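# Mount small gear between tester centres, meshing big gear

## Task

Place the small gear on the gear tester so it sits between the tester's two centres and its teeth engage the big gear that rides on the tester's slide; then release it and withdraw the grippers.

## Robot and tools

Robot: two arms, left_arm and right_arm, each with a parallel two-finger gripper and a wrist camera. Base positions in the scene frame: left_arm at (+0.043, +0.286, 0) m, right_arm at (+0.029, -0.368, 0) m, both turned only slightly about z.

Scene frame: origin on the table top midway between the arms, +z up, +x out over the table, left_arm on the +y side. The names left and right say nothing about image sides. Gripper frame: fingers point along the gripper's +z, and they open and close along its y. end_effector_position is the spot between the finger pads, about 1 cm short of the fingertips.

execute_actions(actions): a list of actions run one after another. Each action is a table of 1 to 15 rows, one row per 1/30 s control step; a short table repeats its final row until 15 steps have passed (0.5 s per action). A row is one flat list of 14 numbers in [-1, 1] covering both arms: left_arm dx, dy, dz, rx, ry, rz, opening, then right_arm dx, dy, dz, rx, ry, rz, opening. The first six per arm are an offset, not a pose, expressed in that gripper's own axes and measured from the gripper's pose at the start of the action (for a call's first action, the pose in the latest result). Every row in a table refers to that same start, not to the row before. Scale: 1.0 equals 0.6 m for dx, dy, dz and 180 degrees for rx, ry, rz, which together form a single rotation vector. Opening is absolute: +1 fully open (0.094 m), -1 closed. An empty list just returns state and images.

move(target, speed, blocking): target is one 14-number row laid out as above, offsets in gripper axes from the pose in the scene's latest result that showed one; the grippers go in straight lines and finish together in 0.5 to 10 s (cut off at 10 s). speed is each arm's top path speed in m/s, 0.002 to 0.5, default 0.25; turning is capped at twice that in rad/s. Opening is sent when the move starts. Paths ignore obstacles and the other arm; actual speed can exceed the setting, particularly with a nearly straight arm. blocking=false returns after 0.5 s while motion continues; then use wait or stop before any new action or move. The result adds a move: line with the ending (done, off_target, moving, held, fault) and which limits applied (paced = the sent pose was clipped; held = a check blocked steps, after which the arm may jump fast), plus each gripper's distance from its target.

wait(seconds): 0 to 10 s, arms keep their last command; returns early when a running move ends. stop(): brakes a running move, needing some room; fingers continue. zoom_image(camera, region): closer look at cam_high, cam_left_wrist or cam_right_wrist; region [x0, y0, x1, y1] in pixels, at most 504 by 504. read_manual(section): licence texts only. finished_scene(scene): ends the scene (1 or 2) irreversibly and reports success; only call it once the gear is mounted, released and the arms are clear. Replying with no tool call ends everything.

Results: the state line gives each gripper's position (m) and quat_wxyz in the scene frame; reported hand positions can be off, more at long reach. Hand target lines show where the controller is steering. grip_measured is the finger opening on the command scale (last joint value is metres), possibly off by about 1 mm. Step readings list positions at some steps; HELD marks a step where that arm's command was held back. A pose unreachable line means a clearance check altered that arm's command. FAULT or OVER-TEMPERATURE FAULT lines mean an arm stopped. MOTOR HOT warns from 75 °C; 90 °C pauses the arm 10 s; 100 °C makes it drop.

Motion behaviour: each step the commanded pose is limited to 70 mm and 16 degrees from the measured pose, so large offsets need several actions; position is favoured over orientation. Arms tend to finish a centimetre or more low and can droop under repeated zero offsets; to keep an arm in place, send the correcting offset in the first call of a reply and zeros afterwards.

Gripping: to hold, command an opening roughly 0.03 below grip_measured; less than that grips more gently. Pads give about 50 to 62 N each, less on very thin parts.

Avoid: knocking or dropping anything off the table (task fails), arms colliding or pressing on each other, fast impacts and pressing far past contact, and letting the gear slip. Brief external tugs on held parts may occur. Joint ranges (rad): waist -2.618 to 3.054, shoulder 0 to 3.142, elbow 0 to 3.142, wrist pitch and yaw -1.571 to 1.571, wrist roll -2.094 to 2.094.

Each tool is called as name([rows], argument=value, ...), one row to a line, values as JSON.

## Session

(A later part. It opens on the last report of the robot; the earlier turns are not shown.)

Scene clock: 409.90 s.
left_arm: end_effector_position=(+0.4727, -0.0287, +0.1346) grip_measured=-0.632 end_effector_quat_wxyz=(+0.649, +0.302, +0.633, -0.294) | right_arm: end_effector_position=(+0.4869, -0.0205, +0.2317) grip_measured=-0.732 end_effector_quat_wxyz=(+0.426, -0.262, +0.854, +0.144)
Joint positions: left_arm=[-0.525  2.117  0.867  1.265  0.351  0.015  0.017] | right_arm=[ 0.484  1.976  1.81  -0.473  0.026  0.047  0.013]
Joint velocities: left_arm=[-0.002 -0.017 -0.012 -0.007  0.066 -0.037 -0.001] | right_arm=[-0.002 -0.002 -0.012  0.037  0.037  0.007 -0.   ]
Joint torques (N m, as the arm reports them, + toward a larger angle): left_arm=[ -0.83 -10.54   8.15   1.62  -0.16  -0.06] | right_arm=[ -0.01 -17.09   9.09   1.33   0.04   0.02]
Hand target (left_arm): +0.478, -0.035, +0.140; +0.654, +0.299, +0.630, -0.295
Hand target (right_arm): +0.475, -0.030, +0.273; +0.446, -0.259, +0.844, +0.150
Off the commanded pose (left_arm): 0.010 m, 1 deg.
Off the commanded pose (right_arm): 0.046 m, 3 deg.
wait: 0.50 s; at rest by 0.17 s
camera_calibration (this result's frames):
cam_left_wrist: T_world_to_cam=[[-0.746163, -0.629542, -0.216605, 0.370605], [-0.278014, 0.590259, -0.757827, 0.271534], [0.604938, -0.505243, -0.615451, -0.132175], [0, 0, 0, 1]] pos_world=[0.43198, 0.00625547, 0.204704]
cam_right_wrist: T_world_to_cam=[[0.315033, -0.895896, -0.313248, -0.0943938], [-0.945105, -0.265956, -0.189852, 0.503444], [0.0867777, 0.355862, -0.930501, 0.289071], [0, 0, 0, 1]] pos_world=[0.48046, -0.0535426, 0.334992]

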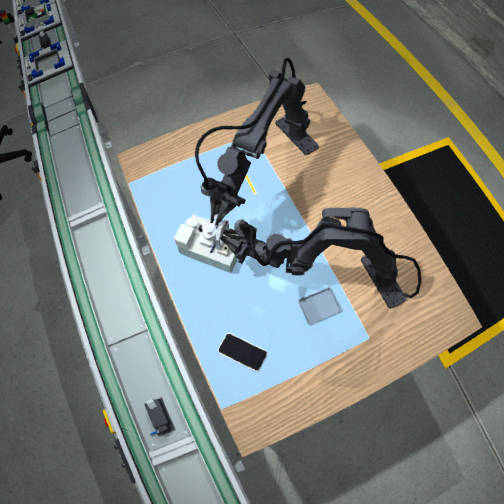

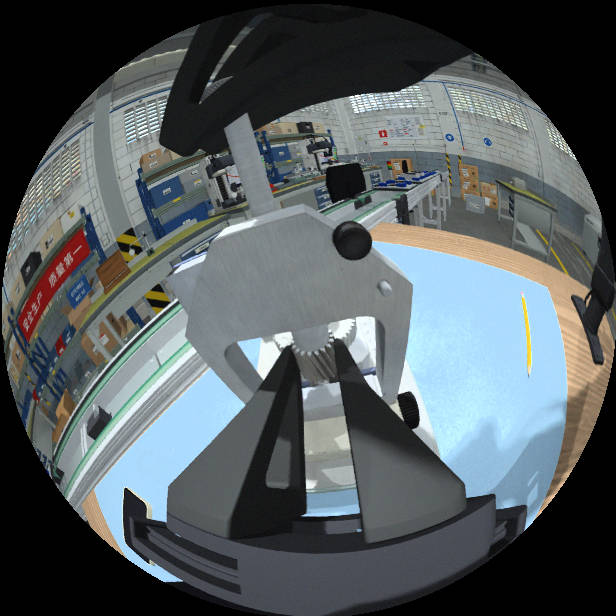

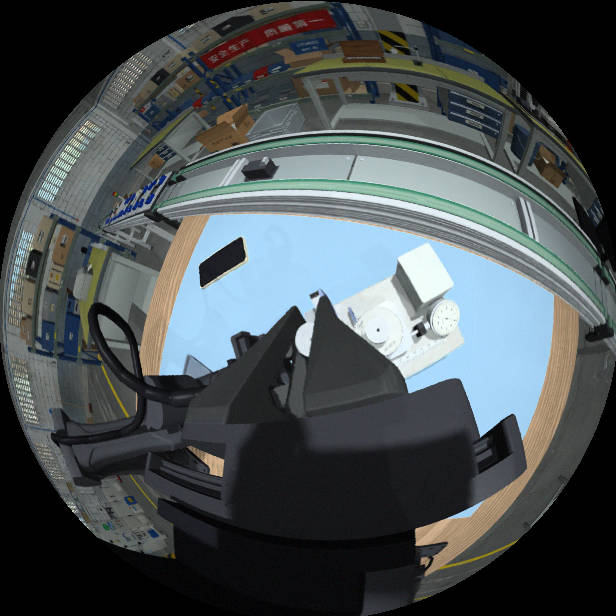

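Inside. Lower onto tip, slightly +y and forward, then lower knob.

execute_actions([
  [[-0.006,0.004,0.016,0,-0.004,0,-0.85,-0.042,0,-0.065,0,-0.015,0,-0.9],[-0.004,0.006,0.017,0,-0.004,0,-0.85,-0.042,0,-0.065,0,-0.015,0,-0.9],[-0.002,0.007,0.018,0,-0.004,0,-0.85,-0.042,0,-0.065,0,-0.015,0,-0.9],[0,0.007,0.018,0,-0.004,0,-0.85,-0.042,0,-0.065,0,-0.015,0,-0.9],[0.002,0.007,0.018,0,-0.004,0,-0.85,-0.042,0,-0.065,0,-0.015,0,-0.9]],
  [[-0.004,0.003,0.012,0,-0.004,0,-0.85,-0.025,0,-0.035,0,0,0,-0.9]],
  [[-0.004,0.003,0.012,0,-0.004,0,-0.85,-0.012,0,-0.015,0,0,0,-0.9]],
  [[-0.004,0.003,0.01,0,-0.004,0,-0.85,-0.003,0,-0.003,0,0,0,-0.9]],
])

Scene clock: 423.37 s.
left_arm: end_effector_position=(+0.4757, -0.0305, +0.1303) grip_measured=-0.632 end_effector_quat_wxyz=(+0.652, +0.301, +0.630, -0.295) | right_arm: end_effector_position=(+0.4873, -0.0201, +0.2221) grip_measured=-0.732 end_effector_quat_wxyz=(+0.414, -0.264, +0.860, +0.139)
Joint positions: left_arm=[-0.525  2.148  0.883  1.291  0.352  0.013  0.017] | right_arm=[ 0.484  1.995  1.821 -0.492  0.026  0.047  0.013]
Joint velocities: left_arm=[-0.007 -0.007 -0.017 -0.007  0.022  0.007 -0.   ] | right_arm=[-0.007 -0.002 -0.002  0.081 -0.022 -0.066  0.   ]
Joint torques (N m, as the arm reports them, + toward a larger angle): left_arm=[ -0.07 -10.18   7.34   1.76  -0.01  -0.01] | right_arm=[  0.03 -10.86   8.32   1.76   0.     0.02]
Hand target (left_arm): +0.481, -0.034, +0.133; +0.656, +0.300, +0.626, -0.296
Hand target (right_arm): +0.487, -0.020, +0.225; +0.414, -0.264, +0.860, +0.139
Off the commanded pose (left_arm): 0.007 m, 1 deg.
Off the commanded pose (right_arm): 0.003 m, 0 deg.
Step readings (end_effector_position; steps 1 to 15: 1st action; 16 to 30: 2nd action; 31 to 45: 3rd action; 46 to 60: 4th action):
0: left_arm (+0.4727, -0.0287, +0.1346) | right_arm (+0.4869, -0.0205, +0.2317)
1: left_arm (+0.4727, -0.0287, +0.1346) | right_arm (+0.4869, -0.0205, +0.2317)
2: left_arm (+0.4728, -0.0287, +0.1341) | right_arm (+0.4869, -0.0205, +0.2317)
4: left_arm (+0.4740, -0.0296, +0.1340) | right_arm (+0.4869, -0.0205, +0.2317)
8: left_arm (+0.4756, -0.0305, +0.1338) | right_arm (+0.4869, -0.0205, +0.2317)
15: left_arm (+0.4756, -0.0305, +0.1340) | right_arm (+0.4869, -0.0205, +0.2317)
16: left_arm (+0.4756, -0.0305, +0.1343) | right_arm (+0.4870, -0.0204, +0.2306)
17: left_arm (+0.4756, -0.0305, +0.1343) | right_arm (+0.4870, -0.0204, +0.2297)
19: left_arm (+0.4756, -0.0305, +0.1340) | right_arm (+0.4870, -0.0204, +0.2269)
23: left_arm (+0.4756, -0.0305, +0.1333) | right_arm (+0.4870, -0.0204, +0.2266)
30: left_arm (+0.4756, -0.0305, +0.1334) | right_arm (+0.4869, -0.0204, +0.2267)
31: left_arm (+0.4756, -0.0305, +0.1333) | right_arm (+0.4871, -0.0203, +0.2255)
32: left_arm (+0.4756, -0.0305, +0.1327) | right_arm (+0.4872, -0.0202, +0.2248)
34: left_arm (+0.4757, -0.0305, +0.1306) | right_arm (+0.4872, -0.0202, +0.2227)
38: left_arm (+0.4757, -0.0305, +0.1303) | right_arm (+0.4872, -0.0202, +0.2224)
45: left_arm (+0.4757, -0.0305, +0.1303) | right_arm (+0.4872, -0.0202, +0.2224)
46: left_arm (+0.4757, -0.0305, +0.1303) | right_arm (+0.4873, -0.0202, +0.2221)
47: left_arm (+0.4757, -0.0305, +0.1303) | right_arm (+0.4873, -0.0201, +0.2221)
49: left_arm (+0.4757, -0.0305, +0.1303) | right_arm (+0.4873, -0.0201, +0.2221)
53: left_arm (+0.4757, -0.0305, +0.1303) | right_arm (+0.4873, -0.0201, +0.2221)
60: end_effector_position above
camera_calibration (this result's frames):
cam_left_wrist: T_world_to_cam=[[-0.745179, -0.630325, -0.217713, 0.370417], [-0.272311, 0.58563, -0.763468, 0.268157], [0.608732, -0.509635, -0.608044, -0.140444], [0, 0, 0, 1]] pos_world=[0.434542, 0.00486712, 0.199978]
cam_right_wrist: T_world_to_cam=[[0.3083, -0.901069, -0.305001, -0.0958642], [-0.948967, -0.268923, -0.164748, 0.498426], [0.0664275, 0.340228, -0.937994, 0.291269], [0, 0, 0, 1]] pos_world=[0.483197, -0.05144, 0.326084]

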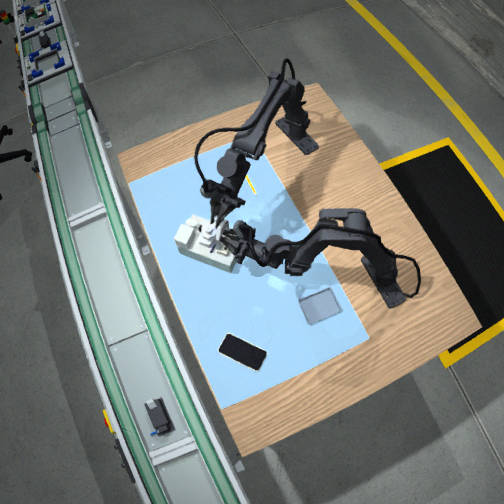

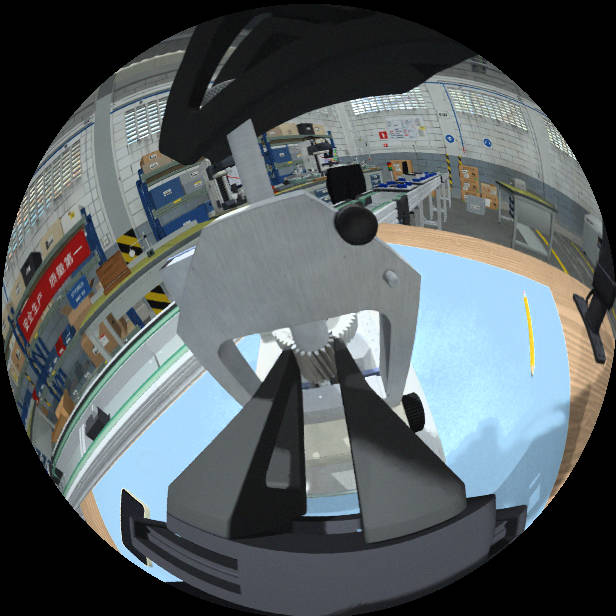

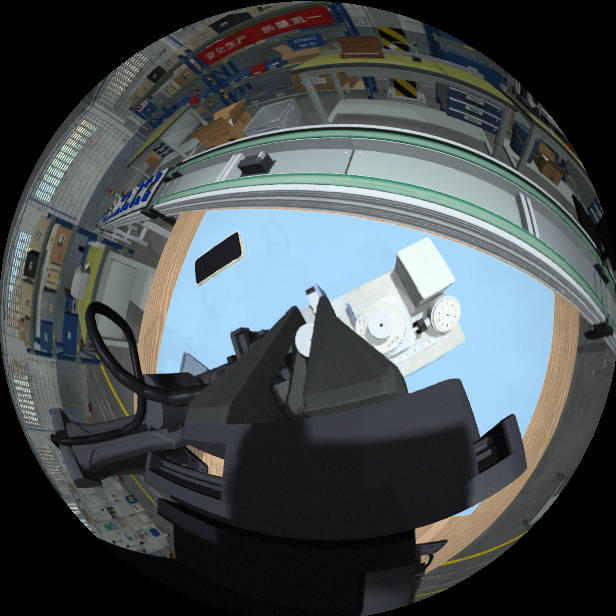

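move(target=[0,0.02,0.012,0,-0.004,0,-0.85,-0.01,0,-0.005,0,0,0,0.3], speed=0.005)

Scene clock: 431.43 s.
left_arm: end_effector_position=(+0.4749, -0.0281, +0.1270) grip_measured=-0.632 end_effector_quat_wxyz=(+0.646, +0.305, +0.628, -0.310) | right_arm: end_effector_position=(+0.4861, -0.0211, +0.2201) grip_measured=+0.298 end_effector_quat_wxyz=(+0.410, -0.265, +0.862, +0.138)
Joint positions: left_arm=[-0.508  2.162  0.883  1.306  0.399 -0.006  0.017] | right_arm=[ 0.484  1.995  1.821 -0.503  0.026  0.047  0.061]
Joint velocities: left_arm=[ 0.012 -0.002 -0.007 -0.007 -0.007 -0.007 -0.   ] | right_arm=[ 0.012 -0.027  0.007 -0.022  0.022 -0.037  0.   ]
Joint torques (N m, as the arm reports them, + toward a larger angle): left_arm=[  0.42 -10.03   8.9    1.58  -0.3    0.13] | right_arm=[ -0.01 -10.12  10.26   1.67   0.     0.  ]
Hand target (left_arm): +0.489, -0.028, +0.131; +0.656, +0.299, +0.626, -0.297
Hand target (right_arm): +0.488, -0.020, +0.229; +0.415, -0.264, +0.860, +0.139
Off the commanded pose (left_arm): 0.015 m, 2 deg.
Off the commanded pose (right_arm): 0.009 m, 1 deg.
move: off_target (left_arm)
camera_calibration (this result's frames):
cam_left_wrist: T_world_to_cam=[[-0.766, -0.610445, -0.201495, 0.379018], [-0.264443, 0.584923, -0.766769, 0.26059], [0.58593, -0.534062, -0.609479, -0.130467], [0, 0, 0, 1]] pos_world=[0.435683, 0.00926753, 0.196666]
cam_right_wrist: T_world_to_cam=[[0.305821, -0.902973, -0.30185, -0.0964899], [-0.950274, -0.269927, -0.155301, 0.495169], [0.0587553, 0.334334, -0.940621, 0.293988], [0, 0, 0, 1]] pos_world=[0.482782, -0.0517586, 0.324306]

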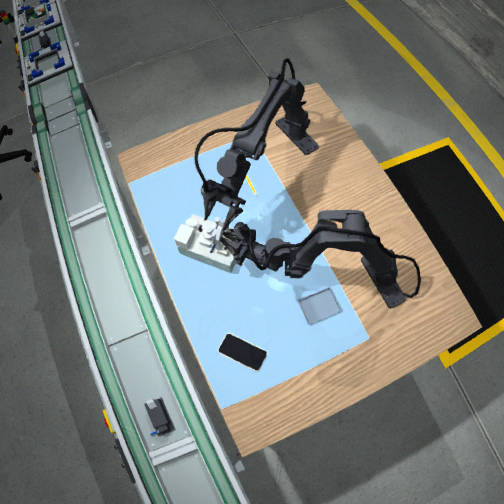

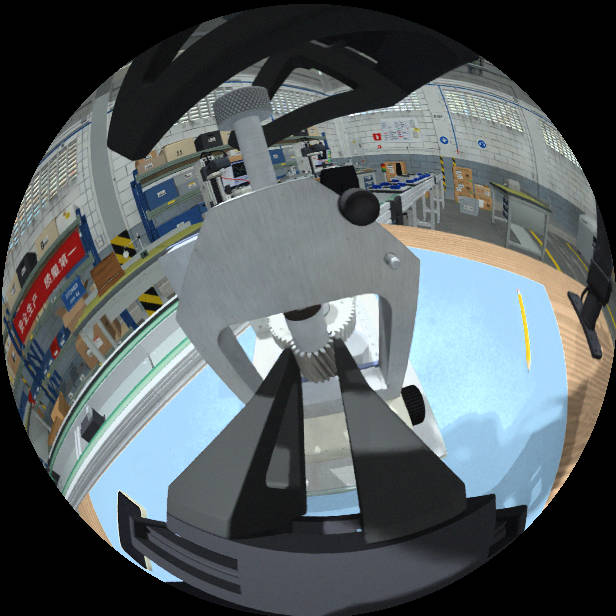

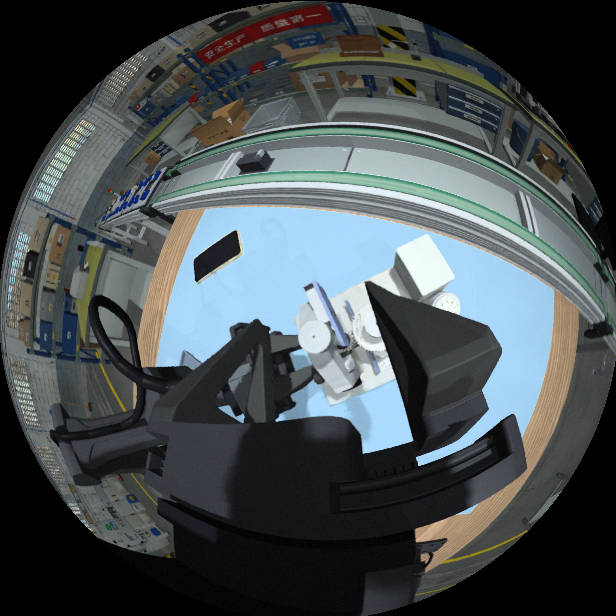

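Dropped 3 mm; possibly seated. Release and inspect.

move(target=[-0.008,0,0,0,0,0,-0.45,-0.01,0,-0.15,0,0,0,0.3], speed=0.1)

move(target=[-0.015,0,-0.15,0,-0.01,0,-0.45,-0.01,0,0,0,0,0,0.3], speed=0.06)

zoom_image(camera="cam_left_wrist", region=[220,130,400,310])

Scene clock: 440.30 s.
left_arm: end_effector_position=(+0.4748, -0.0282, +0.1261) grip_measured=-0.452 end_effector_quat_wxyz=(+0.644, +0.305, +0.629, -0.310) | right_arm: end_effector_position=(+0.4387, -0.0575, +0.2844) grip_measured=+0.298 end_effector_quat_wxyz=(+0.419, -0.263, +0.858, +0.141)
Joint positions: left_arm=[-0.508  2.162  0.883  1.302  0.4   -0.007  0.026] | right_arm=[ 0.484  1.769  1.763 -0.649  0.026  0.047  0.061]
Joint velocities: left_arm=[-0.002 -0.017 -0.007 -0.037 -0.022 -0.066  0.001] | right_arm=[ 0.002  0.017 -0.012  0.007  0.007  0.037 -0.   ]
Joint torques (N m, as the arm reports them, + toward a larger angle): left_arm=[  0.   -13.26   5.03   1.63   0.     0.01] | right_arm=[ 0.54 -9.9   6.04  1.69  0.07  0.05]
Hand target (left_arm): +0.475, -0.028, +0.132; +0.646, +0.305, +0.628, -0.310
Hand target (right_arm): +0.431, -0.060, +0.280; +0.410, -0.265, +0.862, +0.137
Off the commanded pose (left_arm): 0.006 m, 0 deg.
Off the commanded pose (right_arm): 0.008 m, 1 deg.
move: done
camera_calibration (this result's frames):
cam_left_wrist: T_world_to_cam=[[-0.767265, -0.609571, -0.199317, 0.379063], [-0.266999, 0.586183, -0.764919, 0.260951], [0.583109, -0.533678, -0.612513, -0.12928], [0, 0, 0, 1]] pos_world=[0.4359, 0.00910698, 0.195975]
cam_right_wrist: T_world_to_cam=[[0.31099, -0.899002, -0.308351, -0.0956663], [-0.947477, -0.267778, -0.174875, 0.454755], [0.0746437, 0.34654, -0.935061, 0.361526], [0, 0, 0, 1]] pos_world=[0.433636, -0.0895139, 0.388075]

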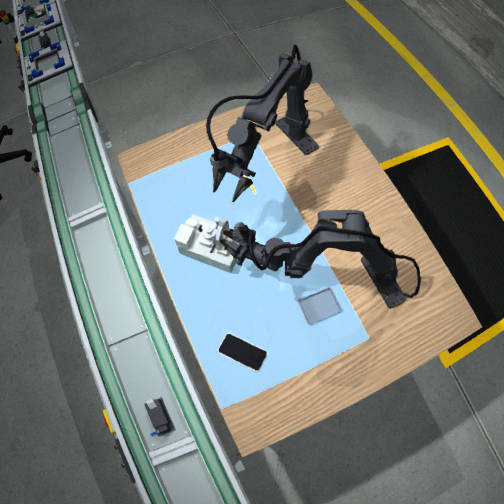

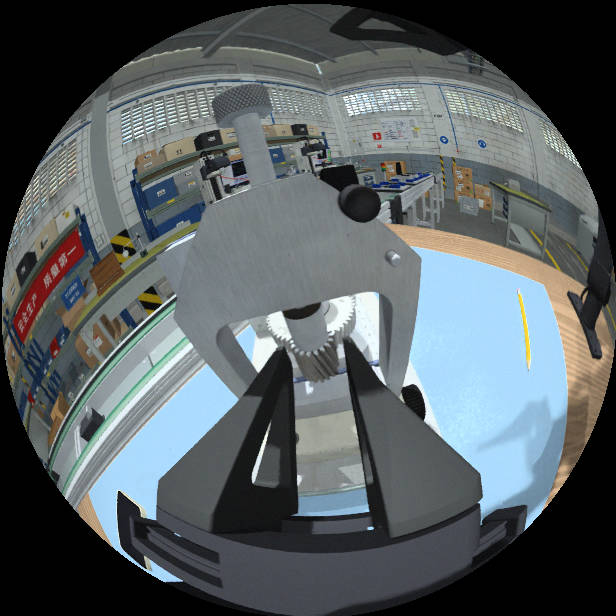

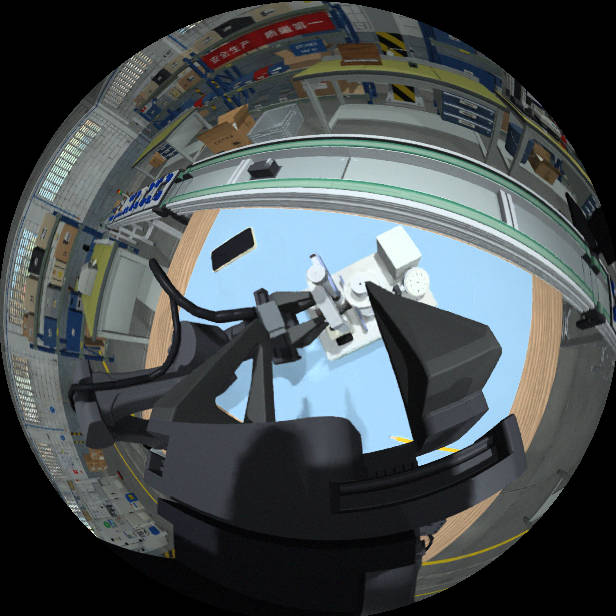

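Scene clock: 442.23 s.
left_arm: end_effector_position=(+0.4227, +0.0385, +0.1289) grip_measured=-0.452 end_effector_quat_wxyz=(+0.653, +0.302, +0.620, -0.313) | right_arm: end_effector_position=(+0.4381, -0.0579, +0.2835) grip_measured=+0.298 end_effector_quat_wxyz=(+0.417, -0.264, +0.859, +0.140)
Joint positions: left_arm=[-0.392  2.033  0.553  1.536  0.516 -0.022  0.026] | right_arm=[ 0.484  1.769  1.763 -0.654  0.026  0.047  0.061]
Joint velocities: left_arm=[ 0.007  0.002 -0.002  0.037  0.007 -0.007 -0.002] | right_arm=[-0.002  0.032  0.017  0.037 -0.022  0.007 -0.   ]
Joint torques (N m, as the arm reports them, + toward a larger angle): left_arm=[  0.6  -11.06   2.23   1.76   0.06  -0.08] | right_arm=[ 0.02 -6.98 10.5   1.68  0.    0.01]
Hand target (left_arm): +0.419, +0.043, +0.133; +0.654, +0.300, +0.619, -0.316
Hand target (right_arm): +0.442, -0.056, +0.289; +0.419, -0.263, +0.857, +0.141
Off the commanded pose (left_arm): 0.007 m, 0 deg.
Off the commanded pose (right_arm): 0.007 m, 0 deg.
move: done
camera_calibration (this result's frames):
cam_left_wrist: T_world_to_cam=[[-0.763819, -0.613074, -0.201793, 0.379318], [-0.252332, 0.571412, -0.780908, 0.206523], [0.594062, -0.545553, -0.591154, -0.0684924], [0, 0, 0, 1]] pos_world=[0.382531, 0.0771742, 0.19733]
cam_right_wrist: T_world_to_cam=[[0.309873, -0.89986, -0.306969, -0.0961054], [-0.948105, -0.26826, -0.170687, 0.45302], [0.071247, 0.343931, -0.936288, 0.362558], [0, 0, 0, 1]] pos_world=[0.43346, -0.0896488, 0.387282]

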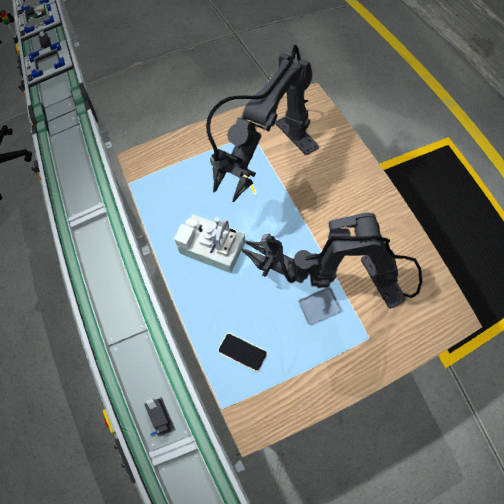

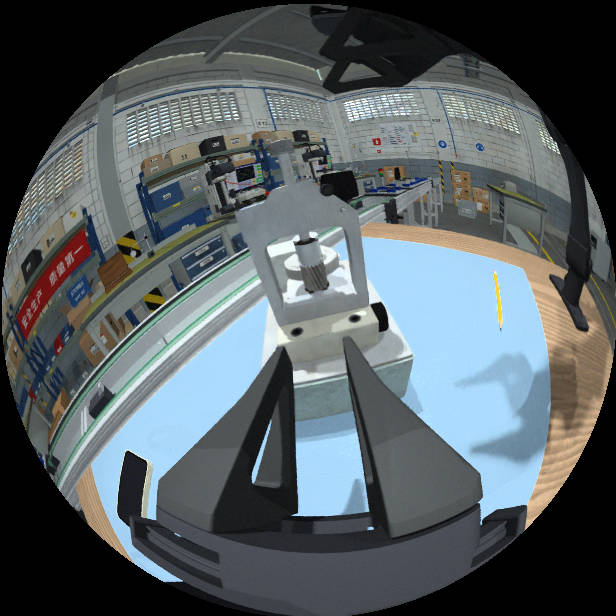

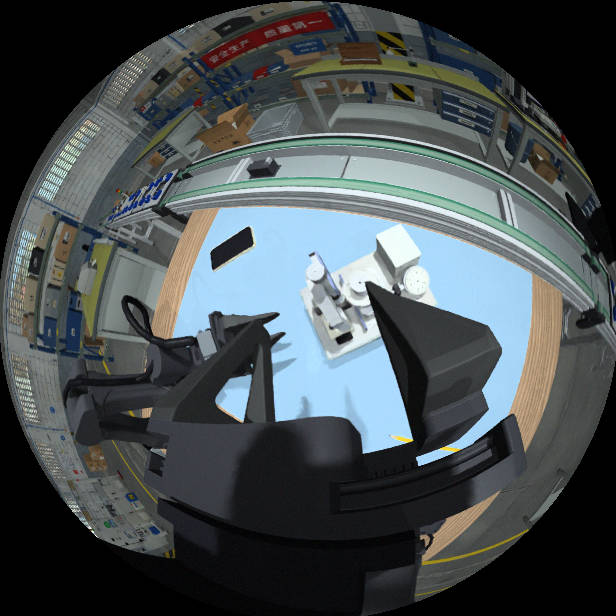

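Region (220, 130, 400, 310) of cam_left_wrist's 616x616 image, scaled by 2.800, with more detail than that image has.

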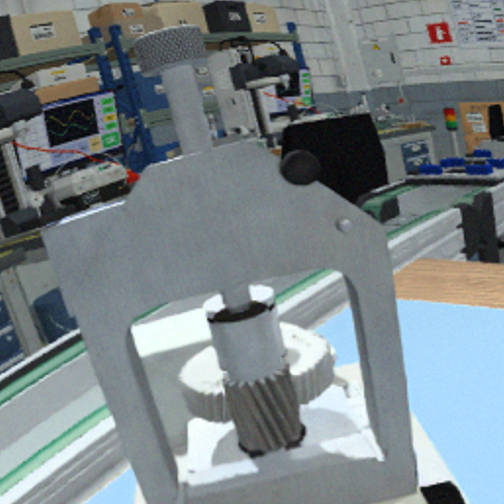

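Seated.

finished_scene(scene=2)

The scene is finished: the task was done.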